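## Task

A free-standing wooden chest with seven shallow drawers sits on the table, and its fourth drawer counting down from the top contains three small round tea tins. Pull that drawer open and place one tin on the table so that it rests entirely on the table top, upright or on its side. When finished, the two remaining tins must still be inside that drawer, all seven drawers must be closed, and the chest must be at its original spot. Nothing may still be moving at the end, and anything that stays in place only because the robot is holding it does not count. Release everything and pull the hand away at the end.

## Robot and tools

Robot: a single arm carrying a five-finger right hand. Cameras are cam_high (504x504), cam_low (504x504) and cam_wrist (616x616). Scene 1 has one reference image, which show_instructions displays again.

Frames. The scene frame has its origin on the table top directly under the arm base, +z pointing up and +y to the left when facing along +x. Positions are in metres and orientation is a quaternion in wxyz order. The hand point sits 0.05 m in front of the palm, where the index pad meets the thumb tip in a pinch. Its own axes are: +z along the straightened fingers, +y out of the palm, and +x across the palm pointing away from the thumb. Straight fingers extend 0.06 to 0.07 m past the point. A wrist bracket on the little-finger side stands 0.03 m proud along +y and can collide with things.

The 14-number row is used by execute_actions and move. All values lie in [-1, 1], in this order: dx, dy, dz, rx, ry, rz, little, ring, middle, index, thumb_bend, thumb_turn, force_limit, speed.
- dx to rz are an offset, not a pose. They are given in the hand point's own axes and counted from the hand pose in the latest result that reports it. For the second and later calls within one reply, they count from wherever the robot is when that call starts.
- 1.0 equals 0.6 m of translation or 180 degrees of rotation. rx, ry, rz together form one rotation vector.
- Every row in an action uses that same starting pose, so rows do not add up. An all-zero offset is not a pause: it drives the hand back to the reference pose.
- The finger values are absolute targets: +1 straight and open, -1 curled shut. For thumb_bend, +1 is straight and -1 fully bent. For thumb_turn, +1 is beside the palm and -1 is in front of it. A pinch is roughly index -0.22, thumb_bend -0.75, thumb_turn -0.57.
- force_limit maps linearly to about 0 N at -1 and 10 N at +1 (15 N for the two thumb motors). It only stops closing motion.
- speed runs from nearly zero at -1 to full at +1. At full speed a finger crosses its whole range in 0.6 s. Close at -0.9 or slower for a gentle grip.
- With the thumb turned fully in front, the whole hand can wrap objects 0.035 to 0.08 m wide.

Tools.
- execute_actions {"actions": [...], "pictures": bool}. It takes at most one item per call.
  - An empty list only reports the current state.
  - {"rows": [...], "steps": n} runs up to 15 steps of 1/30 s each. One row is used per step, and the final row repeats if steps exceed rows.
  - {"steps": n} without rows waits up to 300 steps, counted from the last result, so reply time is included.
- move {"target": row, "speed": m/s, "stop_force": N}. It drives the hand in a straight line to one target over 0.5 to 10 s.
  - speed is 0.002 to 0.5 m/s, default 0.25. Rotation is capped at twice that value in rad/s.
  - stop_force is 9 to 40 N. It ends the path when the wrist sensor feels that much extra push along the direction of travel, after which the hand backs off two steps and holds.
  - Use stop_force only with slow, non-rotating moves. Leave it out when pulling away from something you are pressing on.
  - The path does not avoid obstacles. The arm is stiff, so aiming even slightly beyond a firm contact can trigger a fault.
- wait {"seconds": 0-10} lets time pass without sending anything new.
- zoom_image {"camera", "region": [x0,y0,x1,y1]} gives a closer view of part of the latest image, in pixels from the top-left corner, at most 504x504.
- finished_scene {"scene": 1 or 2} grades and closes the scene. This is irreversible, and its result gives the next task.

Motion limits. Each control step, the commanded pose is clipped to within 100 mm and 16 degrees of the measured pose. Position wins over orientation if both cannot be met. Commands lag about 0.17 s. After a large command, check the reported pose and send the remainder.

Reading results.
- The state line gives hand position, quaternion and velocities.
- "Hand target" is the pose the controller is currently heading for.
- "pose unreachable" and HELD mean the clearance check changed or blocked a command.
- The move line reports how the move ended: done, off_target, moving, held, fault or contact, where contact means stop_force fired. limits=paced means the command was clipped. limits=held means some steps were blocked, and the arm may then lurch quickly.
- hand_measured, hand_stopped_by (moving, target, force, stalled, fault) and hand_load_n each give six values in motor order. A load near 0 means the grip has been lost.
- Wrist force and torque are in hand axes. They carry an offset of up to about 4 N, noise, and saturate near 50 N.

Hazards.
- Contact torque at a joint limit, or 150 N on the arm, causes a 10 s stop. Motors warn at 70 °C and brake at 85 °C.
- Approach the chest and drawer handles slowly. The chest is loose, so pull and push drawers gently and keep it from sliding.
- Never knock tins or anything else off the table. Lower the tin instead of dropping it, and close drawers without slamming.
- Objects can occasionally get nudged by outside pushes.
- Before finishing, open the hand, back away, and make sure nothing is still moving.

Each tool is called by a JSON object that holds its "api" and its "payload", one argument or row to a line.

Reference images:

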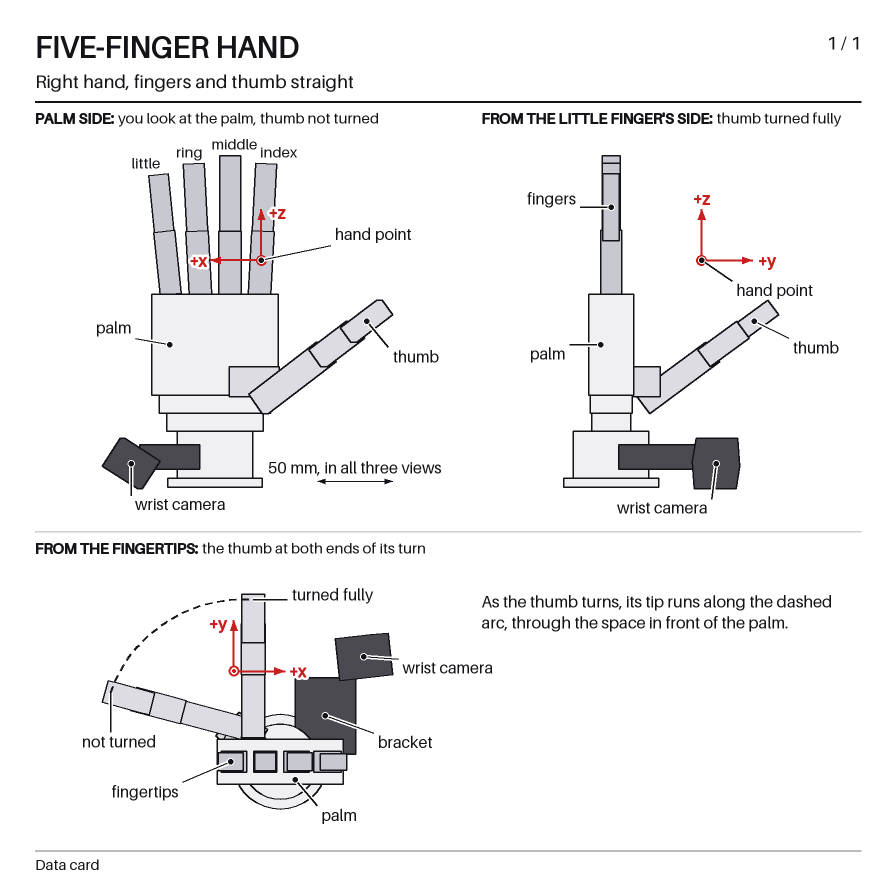

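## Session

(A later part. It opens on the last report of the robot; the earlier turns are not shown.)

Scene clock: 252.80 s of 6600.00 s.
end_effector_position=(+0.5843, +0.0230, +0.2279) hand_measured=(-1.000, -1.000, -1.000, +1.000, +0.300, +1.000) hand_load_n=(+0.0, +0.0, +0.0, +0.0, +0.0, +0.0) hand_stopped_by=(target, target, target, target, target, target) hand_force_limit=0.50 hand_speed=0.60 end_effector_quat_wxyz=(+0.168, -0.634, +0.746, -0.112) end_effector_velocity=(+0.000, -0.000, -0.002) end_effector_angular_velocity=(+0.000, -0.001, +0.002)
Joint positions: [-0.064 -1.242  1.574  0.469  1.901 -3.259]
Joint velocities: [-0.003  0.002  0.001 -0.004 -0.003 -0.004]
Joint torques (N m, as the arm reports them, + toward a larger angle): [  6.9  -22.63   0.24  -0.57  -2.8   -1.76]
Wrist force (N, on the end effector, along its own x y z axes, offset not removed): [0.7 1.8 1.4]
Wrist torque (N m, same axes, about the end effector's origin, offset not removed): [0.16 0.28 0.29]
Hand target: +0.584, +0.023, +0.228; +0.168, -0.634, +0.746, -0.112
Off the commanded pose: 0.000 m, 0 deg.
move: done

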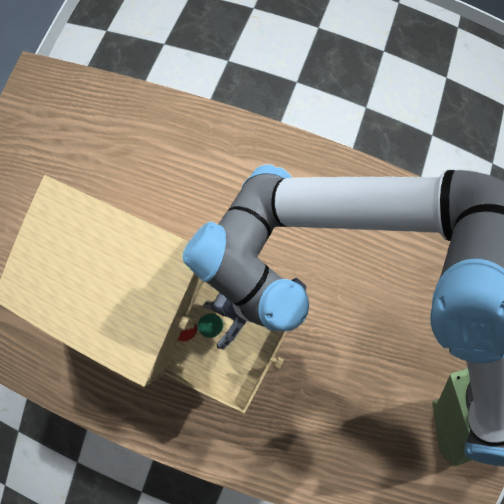

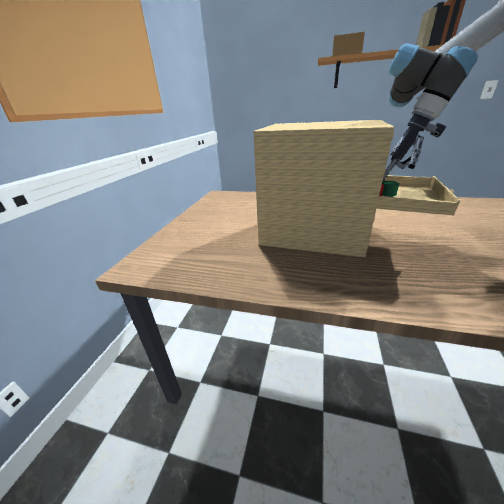

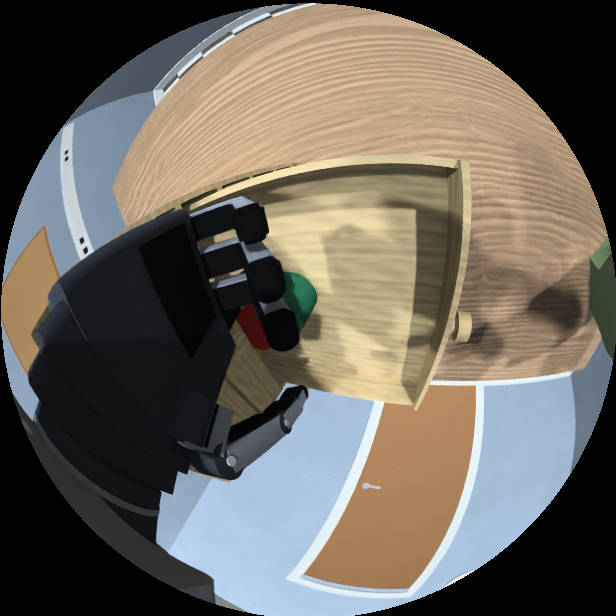

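{"api": "move", "payload": {
  "target": [0.003,0.0107,0.026,0,0,0,-1,-1,-1,0.9,0.3,1,0.5,0.6],
  "speed": 0.02,
  "stop_force": 9
}}

{"api": "zoom_image", "payload": {
  "camera": "cam_low",
  "region": [360, 100, 480, 220]
}}

{"api": "zoom_image", "payload": {
  "camera": "cam_high",
  "region": [150, 250, 300, 400]
}}

Scene clock: 255.87 s of 6600.00 s.
end_effector_position=(+0.5843, +0.0231, +0.2112) hand_measured=(-1.000, -1.000, -1.000, +0.900, +0.300, +1.000) hand_load_n=(+0.0, +0.0, +0.0, +0.0, +0.0, +0.0) hand_stopped_by=(target, target, target, target, target, target) hand_force_limit=0.50 hand_speed=0.60 end_effector_quat_wxyz=(+0.168, -0.634, +0.746, -0.112) end_effector_velocity=(+0.001, -0.001, -0.002) end_effector_angular_velocity=(-0.001, -0.001, -0.002)
Joint positions: [-0.081 -1.225  1.588  0.434  1.89  -3.272]
Joint velocities: [-0.003  0.002  0.    -0.005 -0.002 -0.002]
Joint torques (N m, as the arm reports them, + toward a larger angle): [  7.34 -23.71   1.    -0.66  -2.66  -1.97]
Wrist force (N, on the end effector, along its own x y z axes, offset not removed): [0.5 0.7 1.2]
Wrist torque (N m, same axes, about the end effector's origin, offset not removed): [-0.03 0.24 0.16]
Hand target: +0.584, +0.023, +0.211; +0.168, -0.634, +0.746, -0.112
Off the commanded pose: 0.000 m, 0 deg.
move: done

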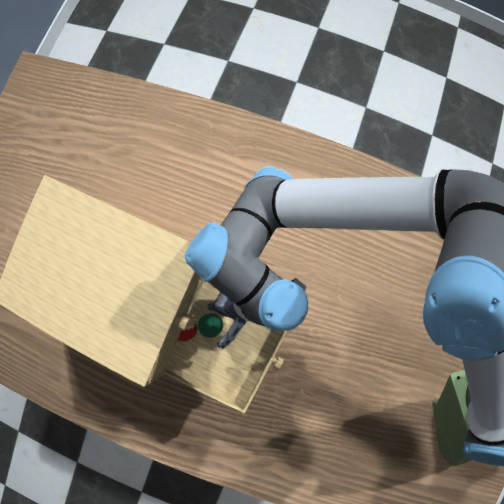

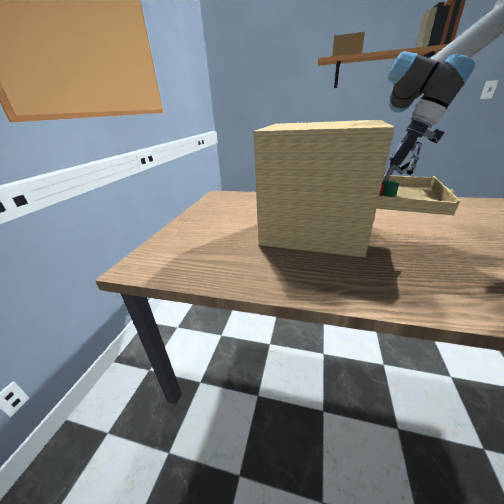

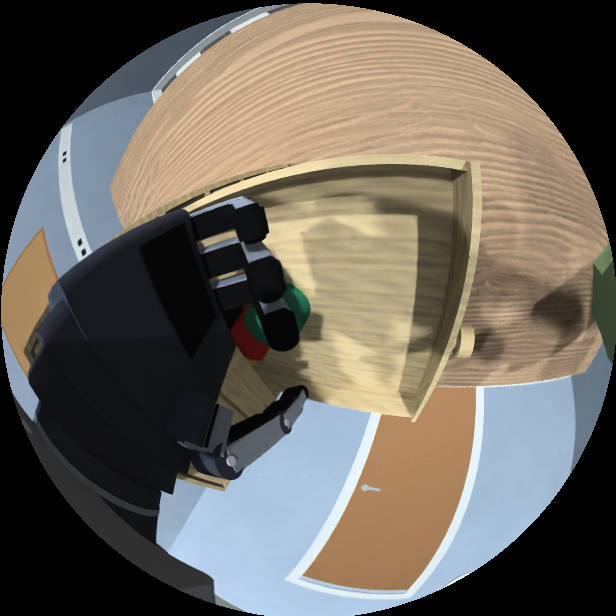

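Region (360, 100, 480, 220) of cam_low's 504x504 image, scaled by 4.200, with more detail than that image has.

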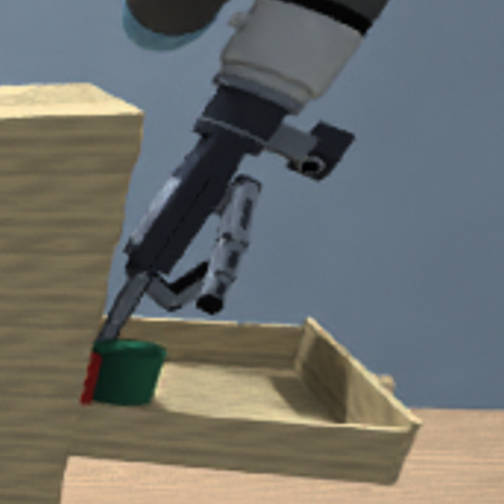

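Region (150, 250, 300, 400) of cam_high's 504x504 image, scaled by 3.360, with more detail than that image has.

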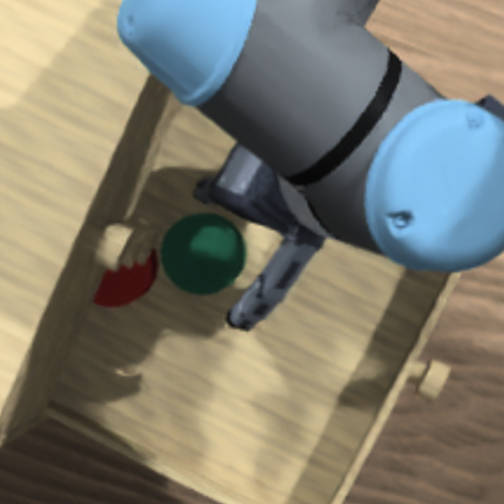

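{"api": "move", "payload": {
  "target": [0,-0.0125,0.005,0,0,0,-1,-1,-1,1,0.3,1,0.5,0.6],
  "speed": 0.02,
  "stop_force": 9
}}

{"api": "move", "payload": {
  "target": [-0.028,0.001,0.0025,0,0,0,-1,-1,-1,1,0.3,1,0.5,0.6],
  "speed": 0.02,
  "stop_force": 9
}}

{"api": "zoom_image", "payload": {
  "camera": "cam_low",
  "region": [360, 100, 480, 220]
}}

{"api": "zoom_image", "payload": {
  "camera": "cam_high",
  "region": [150, 250, 300, 400]
}}

Scene clock: 258.80 s of 6600.00 s.
end_effector_position=(+0.5920, +0.0219, +0.2113) hand_measured=(-1.000, -1.000, -1.000, +1.000, +0.300, +1.000) hand_load_n=(+0.0, +0.0, +0.0, +0.0, +0.0, +0.0) hand_stopped_by=(target, target, target, target, target, target) hand_force_limit=0.50 hand_speed=0.60 end_effector_quat_wxyz=(+0.168, -0.634, +0.746, -0.112) end_effector_velocity=(+0.002, -0.000, -0.000) end_effector_angular_velocity=(-0.001, +0.001, +0.000)
Joint positions: [-0.081 -1.212  1.561  0.447  1.89  -3.272]
Joint velocities: [ 0.     0.005 -0.009  0.005  0.001  0.   ]
Joint torques (N m, as the arm reports them, + toward a larger angle): [ 32.05 -24.53 -28.19   3.82   2.03   1.71]
Wrist force (N, on the end effector, along its own x y z axes, offset not removed): [1.5 2.9 0.2]
Wrist torque (N m, same axes, about the end effector's origin, offset not removed): [0.23 -0.02 0.32]
Hand target: +0.592, +0.022, +0.211; +0.168, -0.634, +0.746, -0.112
Off the commanded pose: 0.000 m, 0 deg.
move: done

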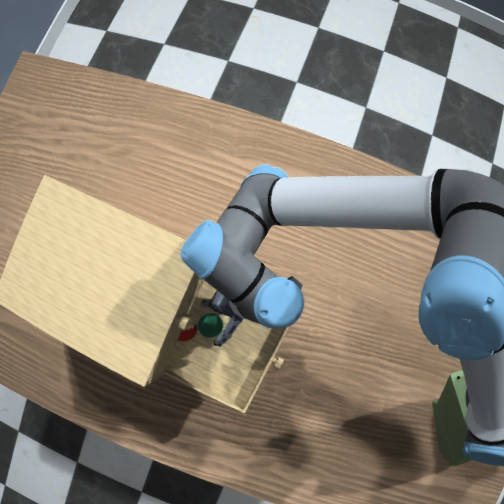

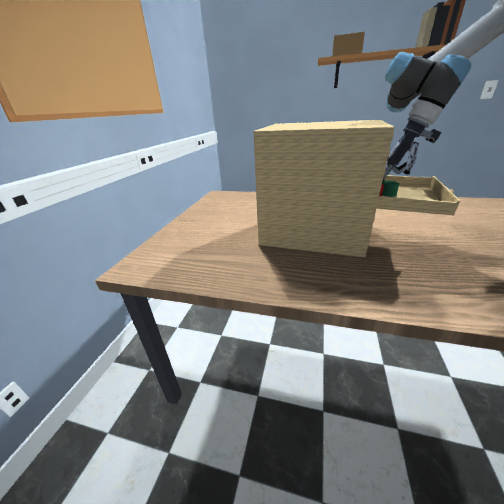

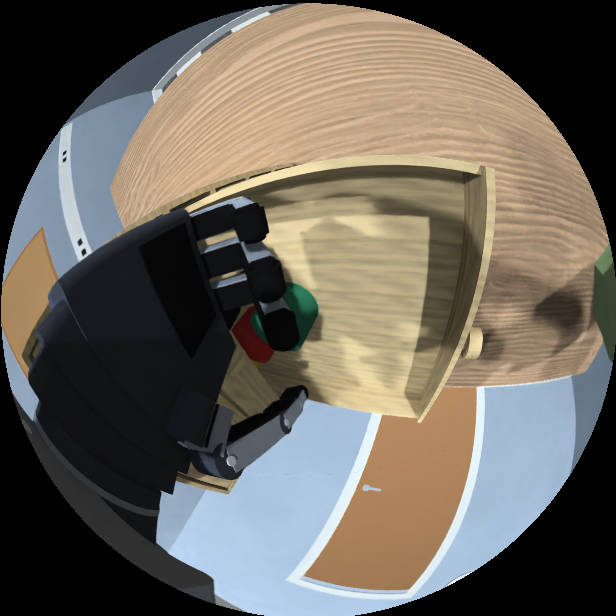

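Scene clock: 259.93 s of 6600.00 s.
end_effector_position=(+0.5944, +0.0383, +0.2115) hand_measured=(-1.000, -1.000, -1.000, +1.000, +0.300, +1.000) hand_load_n=(+0.0, +0.0, +0.0, +0.0, +0.0, +0.0) hand_stopped_by=(target, target, target, target, target, target) hand_force_limit=0.50 hand_speed=0.60 end_effector_quat_wxyz=(+0.168, -0.634, +0.746, -0.112) end_effector_velocity=(+0.001, +0.003, +0.000) end_effector_angular_velocity=(+0.000, -0.001, -0.001)
Joint positions: [-0.048 -1.188  1.548  0.445  1.913 -3.247]
Joint velocities: [ 0.005  0.004 -0.003 -0.001  0.004  0.004]
Joint torques (N m, as the arm reports them, + toward a larger angle): [ 32.97 -24.96 -27.63  -0.66   2.14   1.7 ]
Wrist force (N, on the end effector, along its own x y z axes, offset not removed): [2.2 1.7 -0.4]
Wrist torque (N m, same axes, about the end effector's origin, offset not removed): [0.36 -0.09 0.49]
Hand target: +0.594, +0.039, +0.211; +0.168, -0.634, +0.746, -0.112
Off the commanded pose: 0.000 m, 0 deg.
move: done

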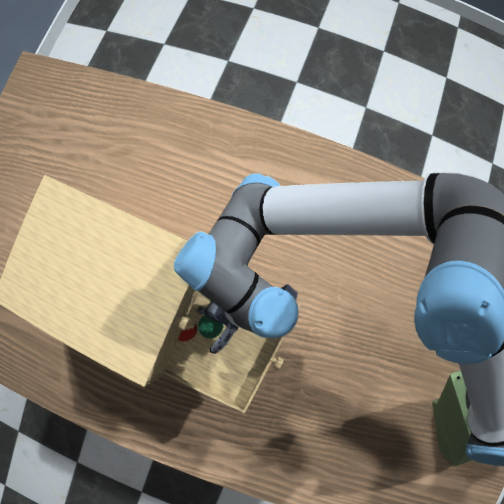

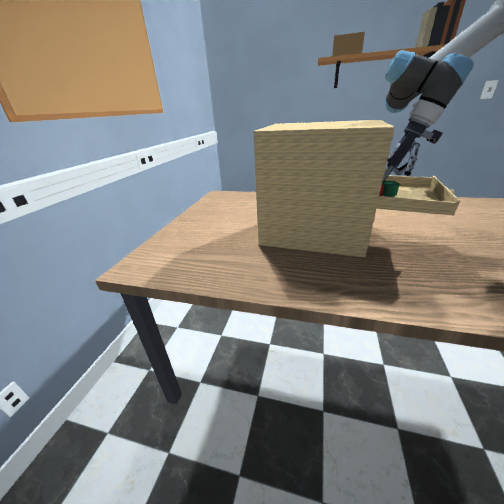

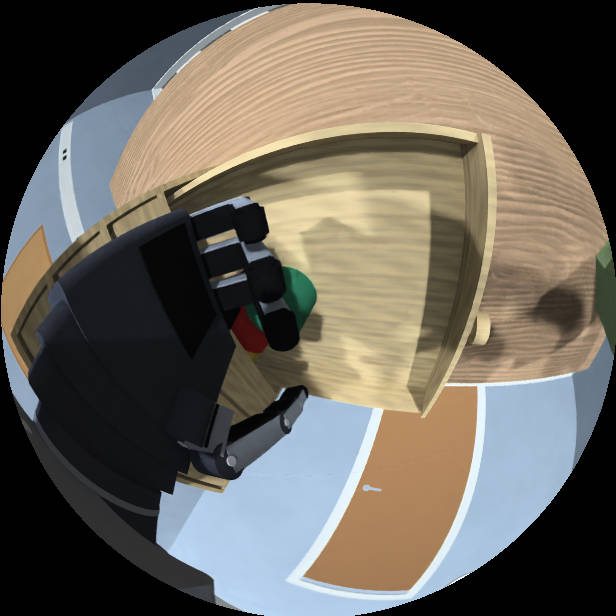

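Region (360, 100, 480, 220) of cam_low's 504x504 image, scaled by 4.200, with more detail than that image has.

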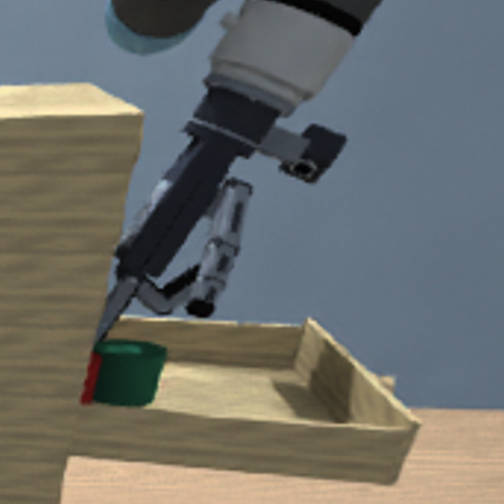

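Region (150, 250, 300, 400) of cam_high's 504x504 image, scaled by 3.360, with more detail than that image has.

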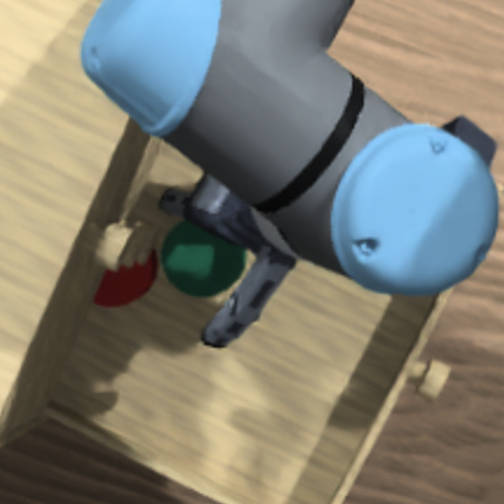

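{"api": "move", "payload": {
  "target": [-0.035,0.066,-0.023,0,0,0,-1,-1,-1,1,0.3,1,0.5,0.6],
  "speed": 0.025,
  "stop_force": 9
}}

{"api": "zoom_image", "payload": {
  "camera": "cam_high",
  "region": [150, 250, 300, 400]
}}

Scene clock: 264.47 s of 6600.00 s.
end_effector_position=(+0.5561, +0.0650, +0.2114) hand_measured=(-1.000, -1.000, -1.000, +1.000, +0.300, +1.000) hand_load_n=(+0.0, +0.0, +0.0, +0.0, +0.0, +0.0) hand_stopped_by=(target, target, target, target, target, target) hand_force_limit=0.50 hand_speed=0.60 end_effector_quat_wxyz=(+0.168, -0.634, +0.746, -0.112) end_effector_velocity=(-0.002, +0.001, +0.000) end_effector_angular_velocity=(-0.000, -0.001, +0.000)
Joint positions: [-0.    -1.225  1.667  0.376  1.946 -3.209]
Joint velocities: [ 0.003 -0.002  0.006 -0.004  0.002  0.002]
Joint torques (N m, as the arm reports them, + toward a larger angle): [ 32.02 -46.29   3.23  -1.06   2.35   2.13]
Wrist force (N, on the end effector, along its own x y z axes, offset not removed): [1.2 3.0 2.3]
Wrist torque (N m, same axes, about the end effector's origin, offset not removed): [0.37 0.04 0.45]
Hand target: +0.556, +0.065, +0.211; +0.168, -0.634, +0.746, -0.112
Off the commanded pose: 0.000 m, 0 deg.
move: done

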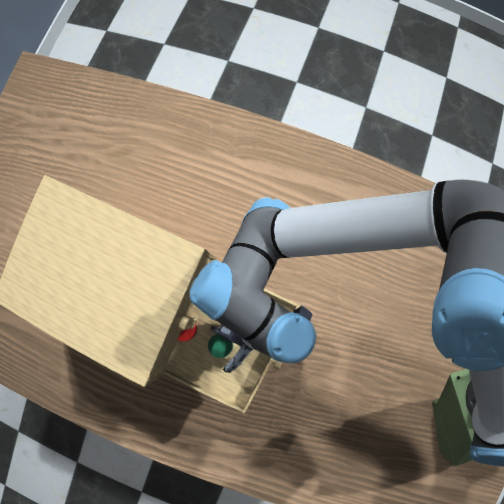

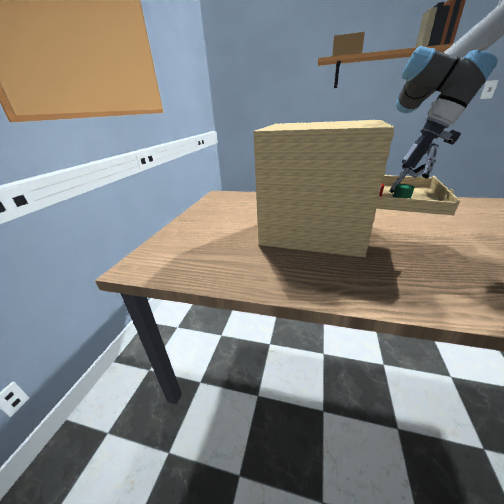

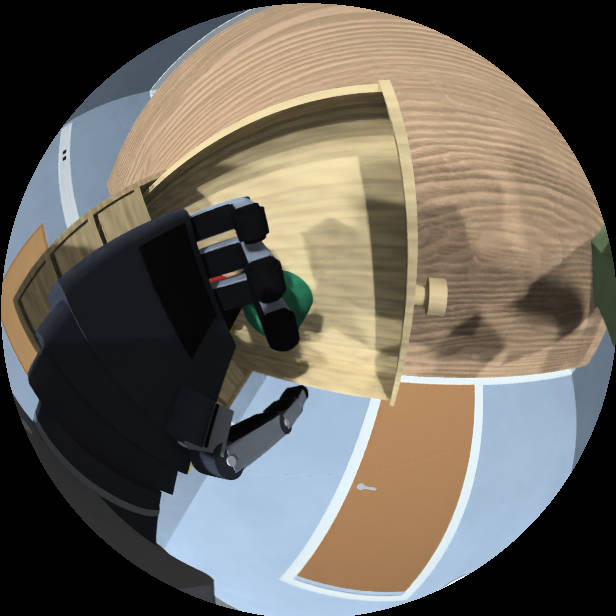

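Region (150, 250, 300, 400) of cam_high's 504x504 image, scaled by 3.360, with more detail than that image has.

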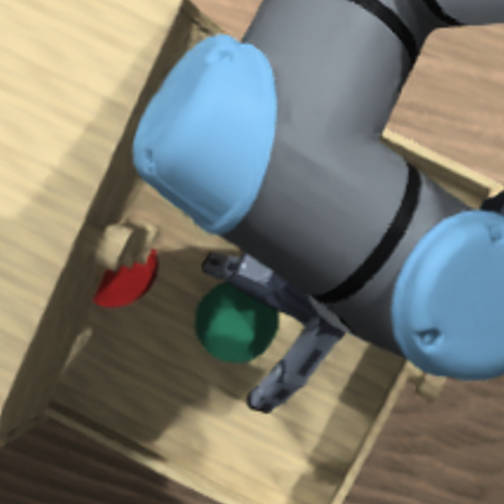

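{"api": "move", "payload": {
  "target": [-0.013,0.039,-0.0145,0,0,0,-1,-1,-1,1,0.3,1,0.5,0.6],
  "speed": 0.025,
  "stop_force": 9
}}

{"api": "move", "payload": {
  "target": [0.006,-0.012,0.005,0,0,0,-1,-1,-1,1,0.3,1,0.5,0.6],
  "speed": 0.04
}}

{"api": "move", "payload": {
  "target": [-0.016,-0.057,-0.138,0,0,0,-1,-1,-1,1,0.3,1,0.5,0.6],
  "speed": 0.15
}}

{"api": "zoom_image", "payload": {
  "camera": "cam_wrist",
  "region": [220, 140, 450, 370]
}}

Scene clock: 270.97 s of 6600.00 s.
end_effector_position=(+0.5328, +0.0762, +0.2113) hand_measured=(-1.000, -1.000, -1.000, +1.000, +0.300, +1.000) hand_load_n=(+0.0, +0.0, +0.0, +0.0, +0.0, +0.0) hand_stopped_by=(target, target, target, target, target, target) hand_force_limit=0.50 hand_speed=0.60 end_effector_quat_wxyz=(+0.168, -0.634, +0.746, -0.112) end_effector_velocity=(-0.001, +0.000, +0.000) end_effector_angular_velocity=(-0.000, -0.001, -0.002)
Joint positions: [ 0.022 -1.249  1.736  0.337  1.961 -3.192]
Joint velocities: [ 0.001 -0.003  0.005 -0.003  0.001  0.002]
Joint torques (N m, as the arm reports them, + toward a larger angle): [ 30.19 -43.9    2.72  -0.81   2.17   1.77]
Wrist force (N, on the end effector, along its own x y z axes, offset not removed): [-0.2 -1.3 -0.7]
Wrist torque (N m, same axes, about the end effector's origin, offset not removed): [-0.15 0.41 0.16]
Hand target: +0.533, +0.076, +0.211; +0.168, -0.634, +0.746, -0.112
Off the commanded pose: 0.000 m, 0 deg.
After step 90, 2.13 s passed at rest.
move: done

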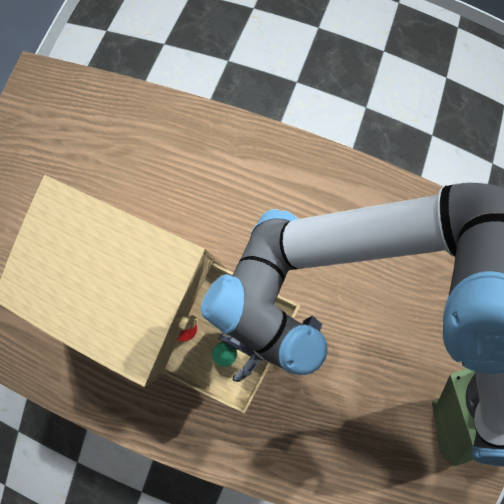

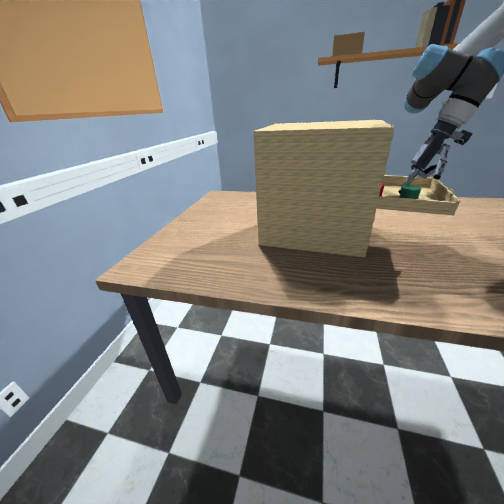

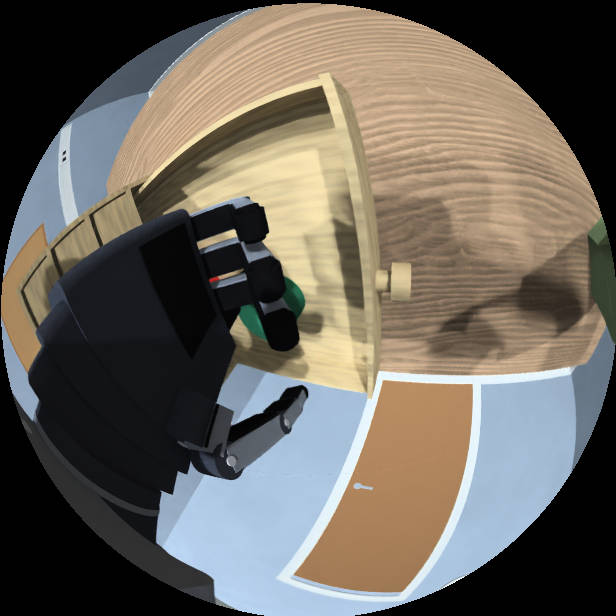

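Scene clock: 271.70 s of 6600.00 s.
end_effector_position=(+0.5397, +0.0717, +0.2110) hand_measured=(-1.000, -1.000, -1.000, +1.000, +0.300, +1.000) hand_load_n=(+0.0, +0.0, +0.0, +0.0, +0.0, +0.0) hand_stopped_by=(target, target, target, target, target, target) hand_force_limit=0.50 hand_speed=0.60 end_effector_quat_wxyz=(+0.168, -0.634, +0.746, -0.112) end_effector_velocity=(+0.001, -0.001, -0.001) end_effector_angular_velocity=(+0.000, +0.002, +0.000)
Joint positions: [ 0.012 -1.243  1.717  0.348  1.954 -3.2  ]
Joint velocities: [-0.003  0.002 -0.004  0.003 -0.002 -0.001]
Joint torques (N m, as the arm reports them, + toward a larger angle): [  5.73 -21.15 -27.55   3.45  -3.04  -2.08]
Wrist force (N, on the end effector, along its own x y z axes, offset not removed): [1.5 3.0 1.3]
Wrist torque (N m, same axes, about the end effector's origin, offset not removed): [0.52 -0.13 0.37]
Hand target: +0.540, +0.072, +0.211; +0.168, -0.634, +0.746, -0.112
Off the commanded pose: 0.000 m, 0 deg.
move: done

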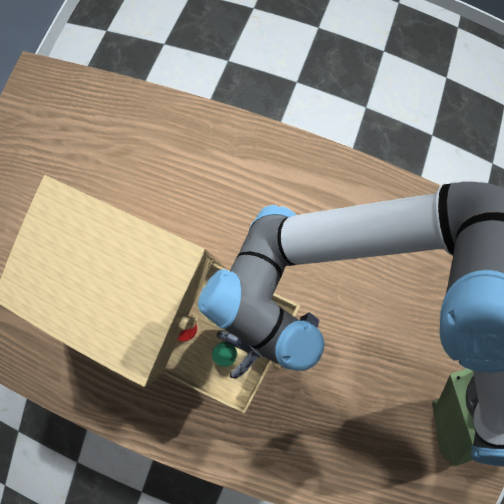

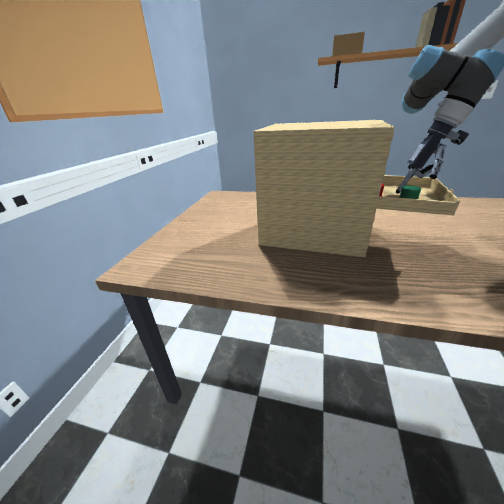

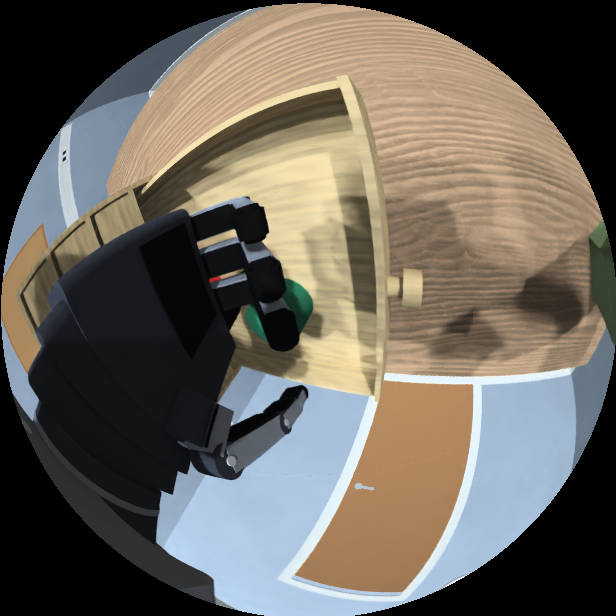

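Scene clock: 272.83 s of 6600.00 s.
end_effector_position=(+0.5396, +0.0714, +0.3008) hand_measured=(-1.000, -1.000, -1.000, +1.000, +0.300, +1.000) hand_load_n=(+0.0, +0.0, +0.0, +0.0, +0.0, +0.0) hand_stopped_by=(target, target, target, target, target, target) hand_force_limit=0.50 hand_speed=0.60 end_effector_quat_wxyz=(+0.168, -0.634, +0.746, -0.112) end_effector_velocity=(+0.001, -0.000, +0.003) end_effector_angular_velocity=(-0.000, -0.000, -0.000)
Joint positions: [ 0.117 -1.323  1.621  0.557  2.024 -3.115]
Joint velocities: [ 0.003 -0.001 -0.005  0.007  0.003  0.003]
Joint torques (N m, as the arm reports them, + toward a larger angle): [ 30.43 -42.25 -30.33   3.48   2.62   1.93]
Wrist force (N, on the end effector, along its own x y z axes, offset not removed): [1.5 1.1 0.5]
Wrist torque (N m, same axes, about the end effector's origin, offset not removed): [0.26 -0.01 0.30]
Hand target: +0.540, +0.071, +0.301; +0.168, -0.634, +0.746, -0.112
Off the commanded pose: 0.000 m, 0 deg.
move: done

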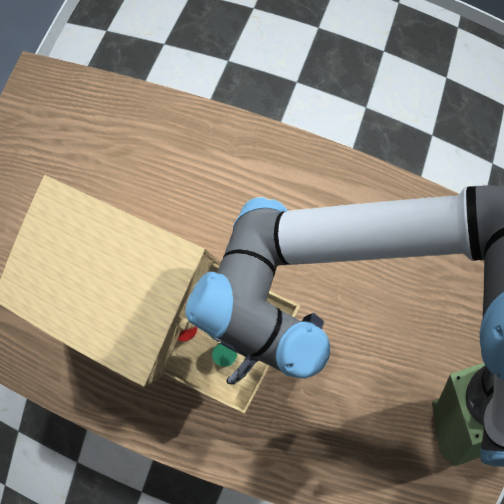

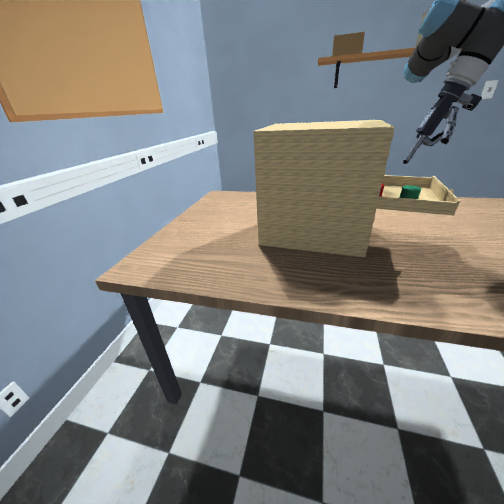

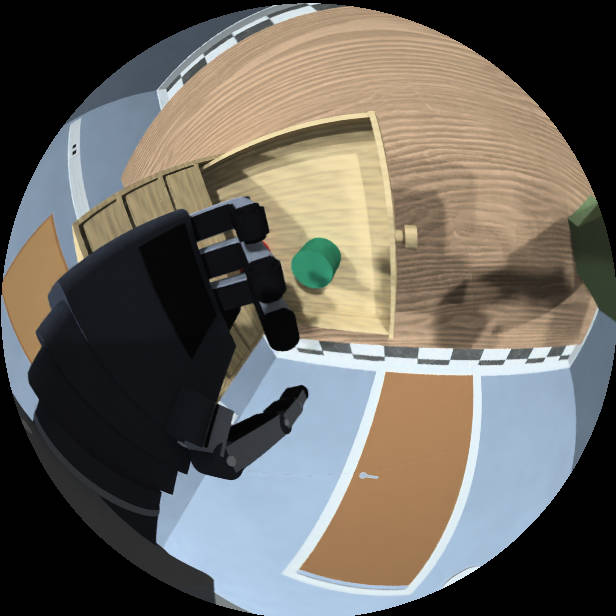

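Region (220, 140, 450, 370) of cam_wrist's 616x616 image, scaled by 2.191, with more detail than that image has.

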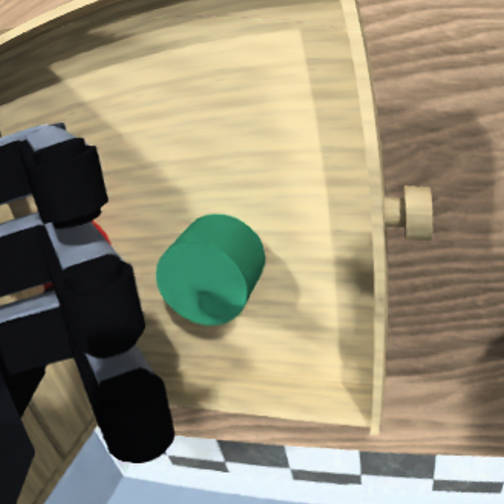

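{"api": "move", "payload": {
  "target": [-0.045,-0.024,0.1075,0.165,-0.06,-0.132,-1,-1,-1,0.6,0.6,-0.57,0.3,0.6],
  "speed": 0.15
}}

{"api": "zoom_image", "payload": {
  "camera": "cam_wrist",
  "region": [230, 180, 460, 410]
}}

{"api": "zoom_image", "payload": {
  "camera": "cam_low",
  "region": [360, 100, 480, 220]
}}

Scene clock: 281.43 s of 6600.00 s.
end_effector_position=(+0.5818, +0.0985, +0.2499) hand_measured=(-1.000, -1.000, -1.000, +0.600, +0.600, -0.570) hand_load_n=(+0.0, +0.0, +0.0, +0.0, +0.0, +0.0) hand_stopped_by=(target, target, target, target, target, target) hand_force_limit=0.30 hand_speed=0.60 end_effector_quat_wxyz=(-0.365, +0.716, -0.530, +0.270) end_effector_velocity=(+0.002, +0.000, -0.001) end_effector_angular_velocity=(+0.000, -0.013, +0.007)
Joint positions: [-0.01  -1.435  1.98  -0.162  1.59  -3.727]
Joint velocities: [-0.006 -0.     0.005 -0.013 -0.015 -0.01 ]
Joint torques (N m, as the arm reports them, + toward a larger angle): [  3.2  -39.13   2.96  -1.94  -3.49  -1.6 ]
Wrist force (N, on the end effector, along its own x y z axes, offset not removed): [2.4 1.8 -0.3]
Wrist torque (N m, same axes, about the end effector's origin, offset not removed): [0.28 -0.15 0.48]
Hand target: +0.582, +0.099, +0.250; -0.365, +0.716, -0.530, +0.270
Off the commanded pose: 0.000 m, 0 deg.
After step 90, 2.87 s passed at rest.
move: done

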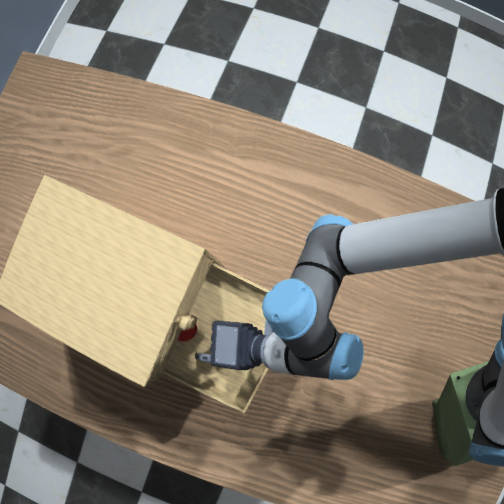

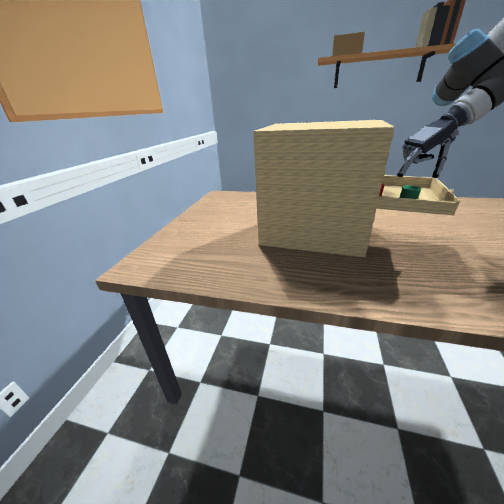

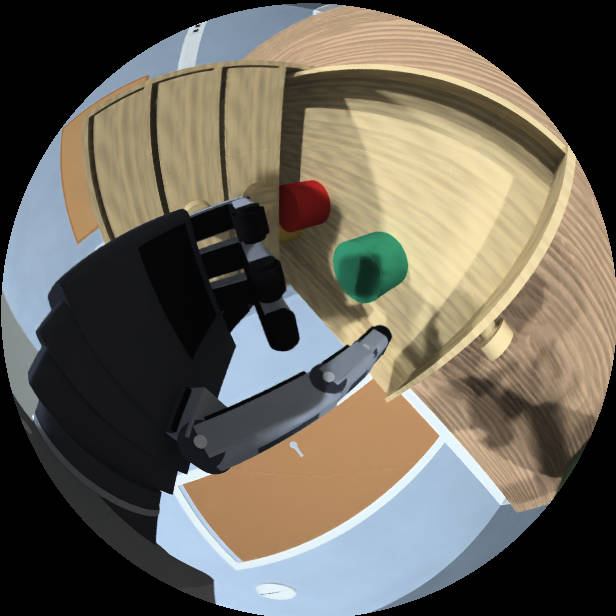

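Region (230, 180, 460, 410) of cam_wrist's 616x616 image, scaled by 2.191, with more detail than that image has.

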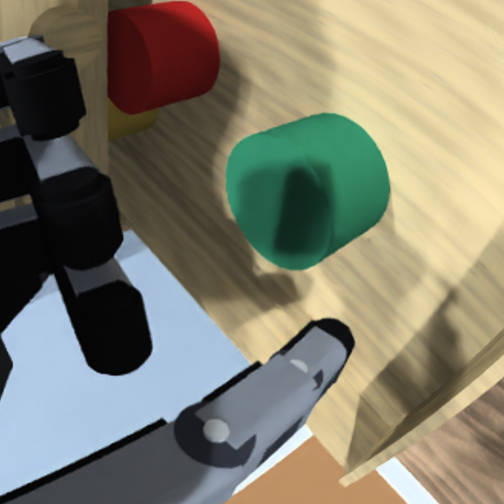

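Region (360, 100, 480, 220) of cam_low's 504x504 image, scaled by 4.200, with more detail than that image has.

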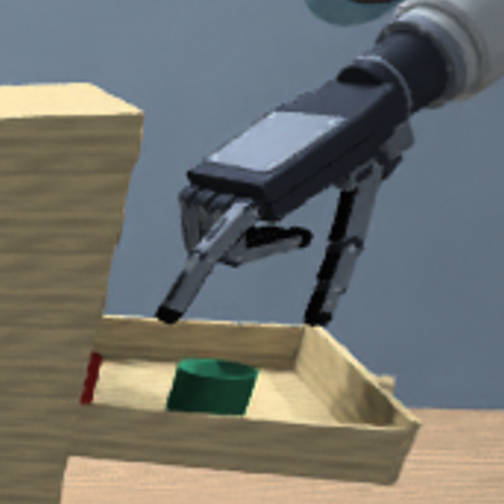

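{"api": "move", "payload": {
  "target": [0,0.051,0.043,0,0,0,-1,-1,-1,0.6,0.6,-0.57,0.3,0.6],
  "speed": 0.05,
  "stop_force": 9
}}

{"api": "zoom_image", "payload": {
  "camera": "cam_wrist",
  "region": [230, 180, 460, 410]
}}

{"api": "zoom_image", "payload": {
  "camera": "cam_low",
  "region": [360, 100, 480, 220]
}}

Scene clock: 285.37 s of 6600.00 s.
end_effector_position=(+0.5845, +0.0994, +0.2103) hand_measured=(-1.000, -1.000, -1.000, +0.600, +0.600, -0.570) hand_load_n=(+0.0, +0.0, +0.0, +0.0, +0.0, +0.0) hand_stopped_by=(target, target, target, target, target, target) hand_force_limit=0.30 hand_speed=0.60 end_effector_quat_wxyz=(-0.365, +0.716, -0.530, +0.270) end_effector_velocity=(+0.002, -0.001, -0.002) end_effector_angular_velocity=(-0.001, -0.002, -0.002)
Joint positions: [-0.057 -1.37   2.003 -0.249  1.547 -3.745]
Joint velocities: [-0.004  0.004 -0.002 -0.005 -0.003 -0.002]
Joint torques (N m, as the arm reports them, + toward a larger angle): [  2.85 -17.63   3.34  -2.18  -3.16  -1.67]
Wrist force (N, on the end effector, along its own x y z axes, offset not removed): [-1.3 1.3 1.2]
Wrist torque (N m, same axes, about the end effector's origin, offset not removed): [0.32 0.51 0.24]
Hand target: +0.585, +0.099, +0.210; -0.365, +0.716, -0.530, +0.270
Off the commanded pose: 0.000 m, 0 deg.
move: done

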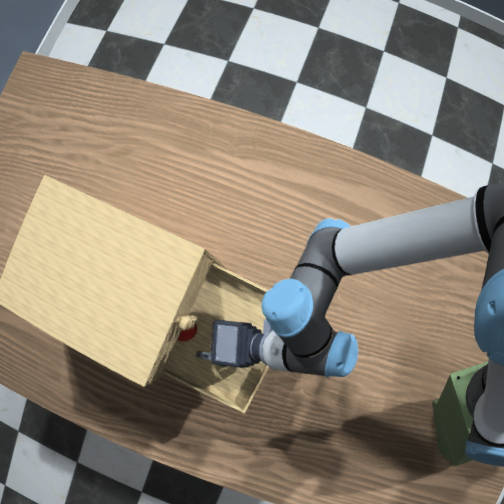

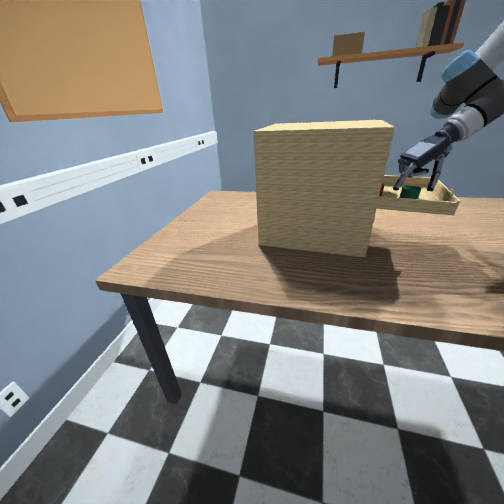

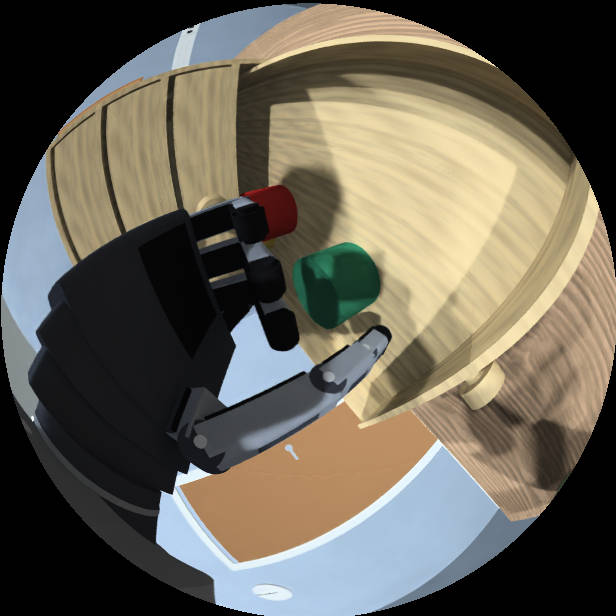

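Region (230, 180, 460, 410) of cam_wrist's 616x616 image, scaled by 2.191, with more detail than that image has.

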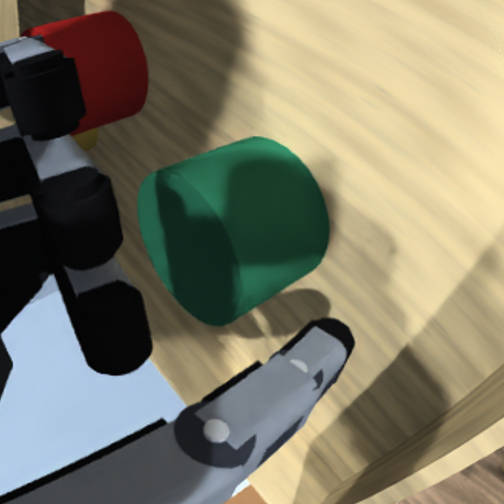

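Region (360, 100, 480, 220) of cam_low's 504x504 image, scaled by 4.200, with more detail than that image has.

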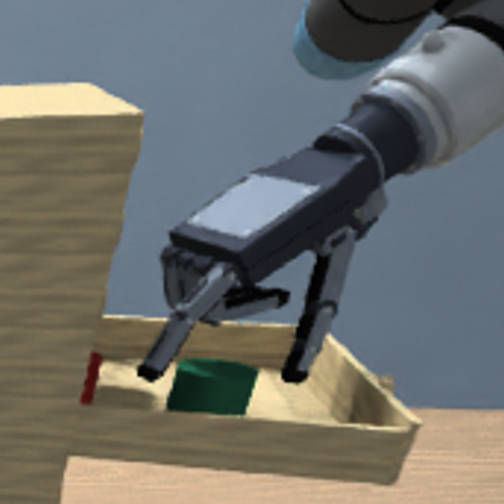

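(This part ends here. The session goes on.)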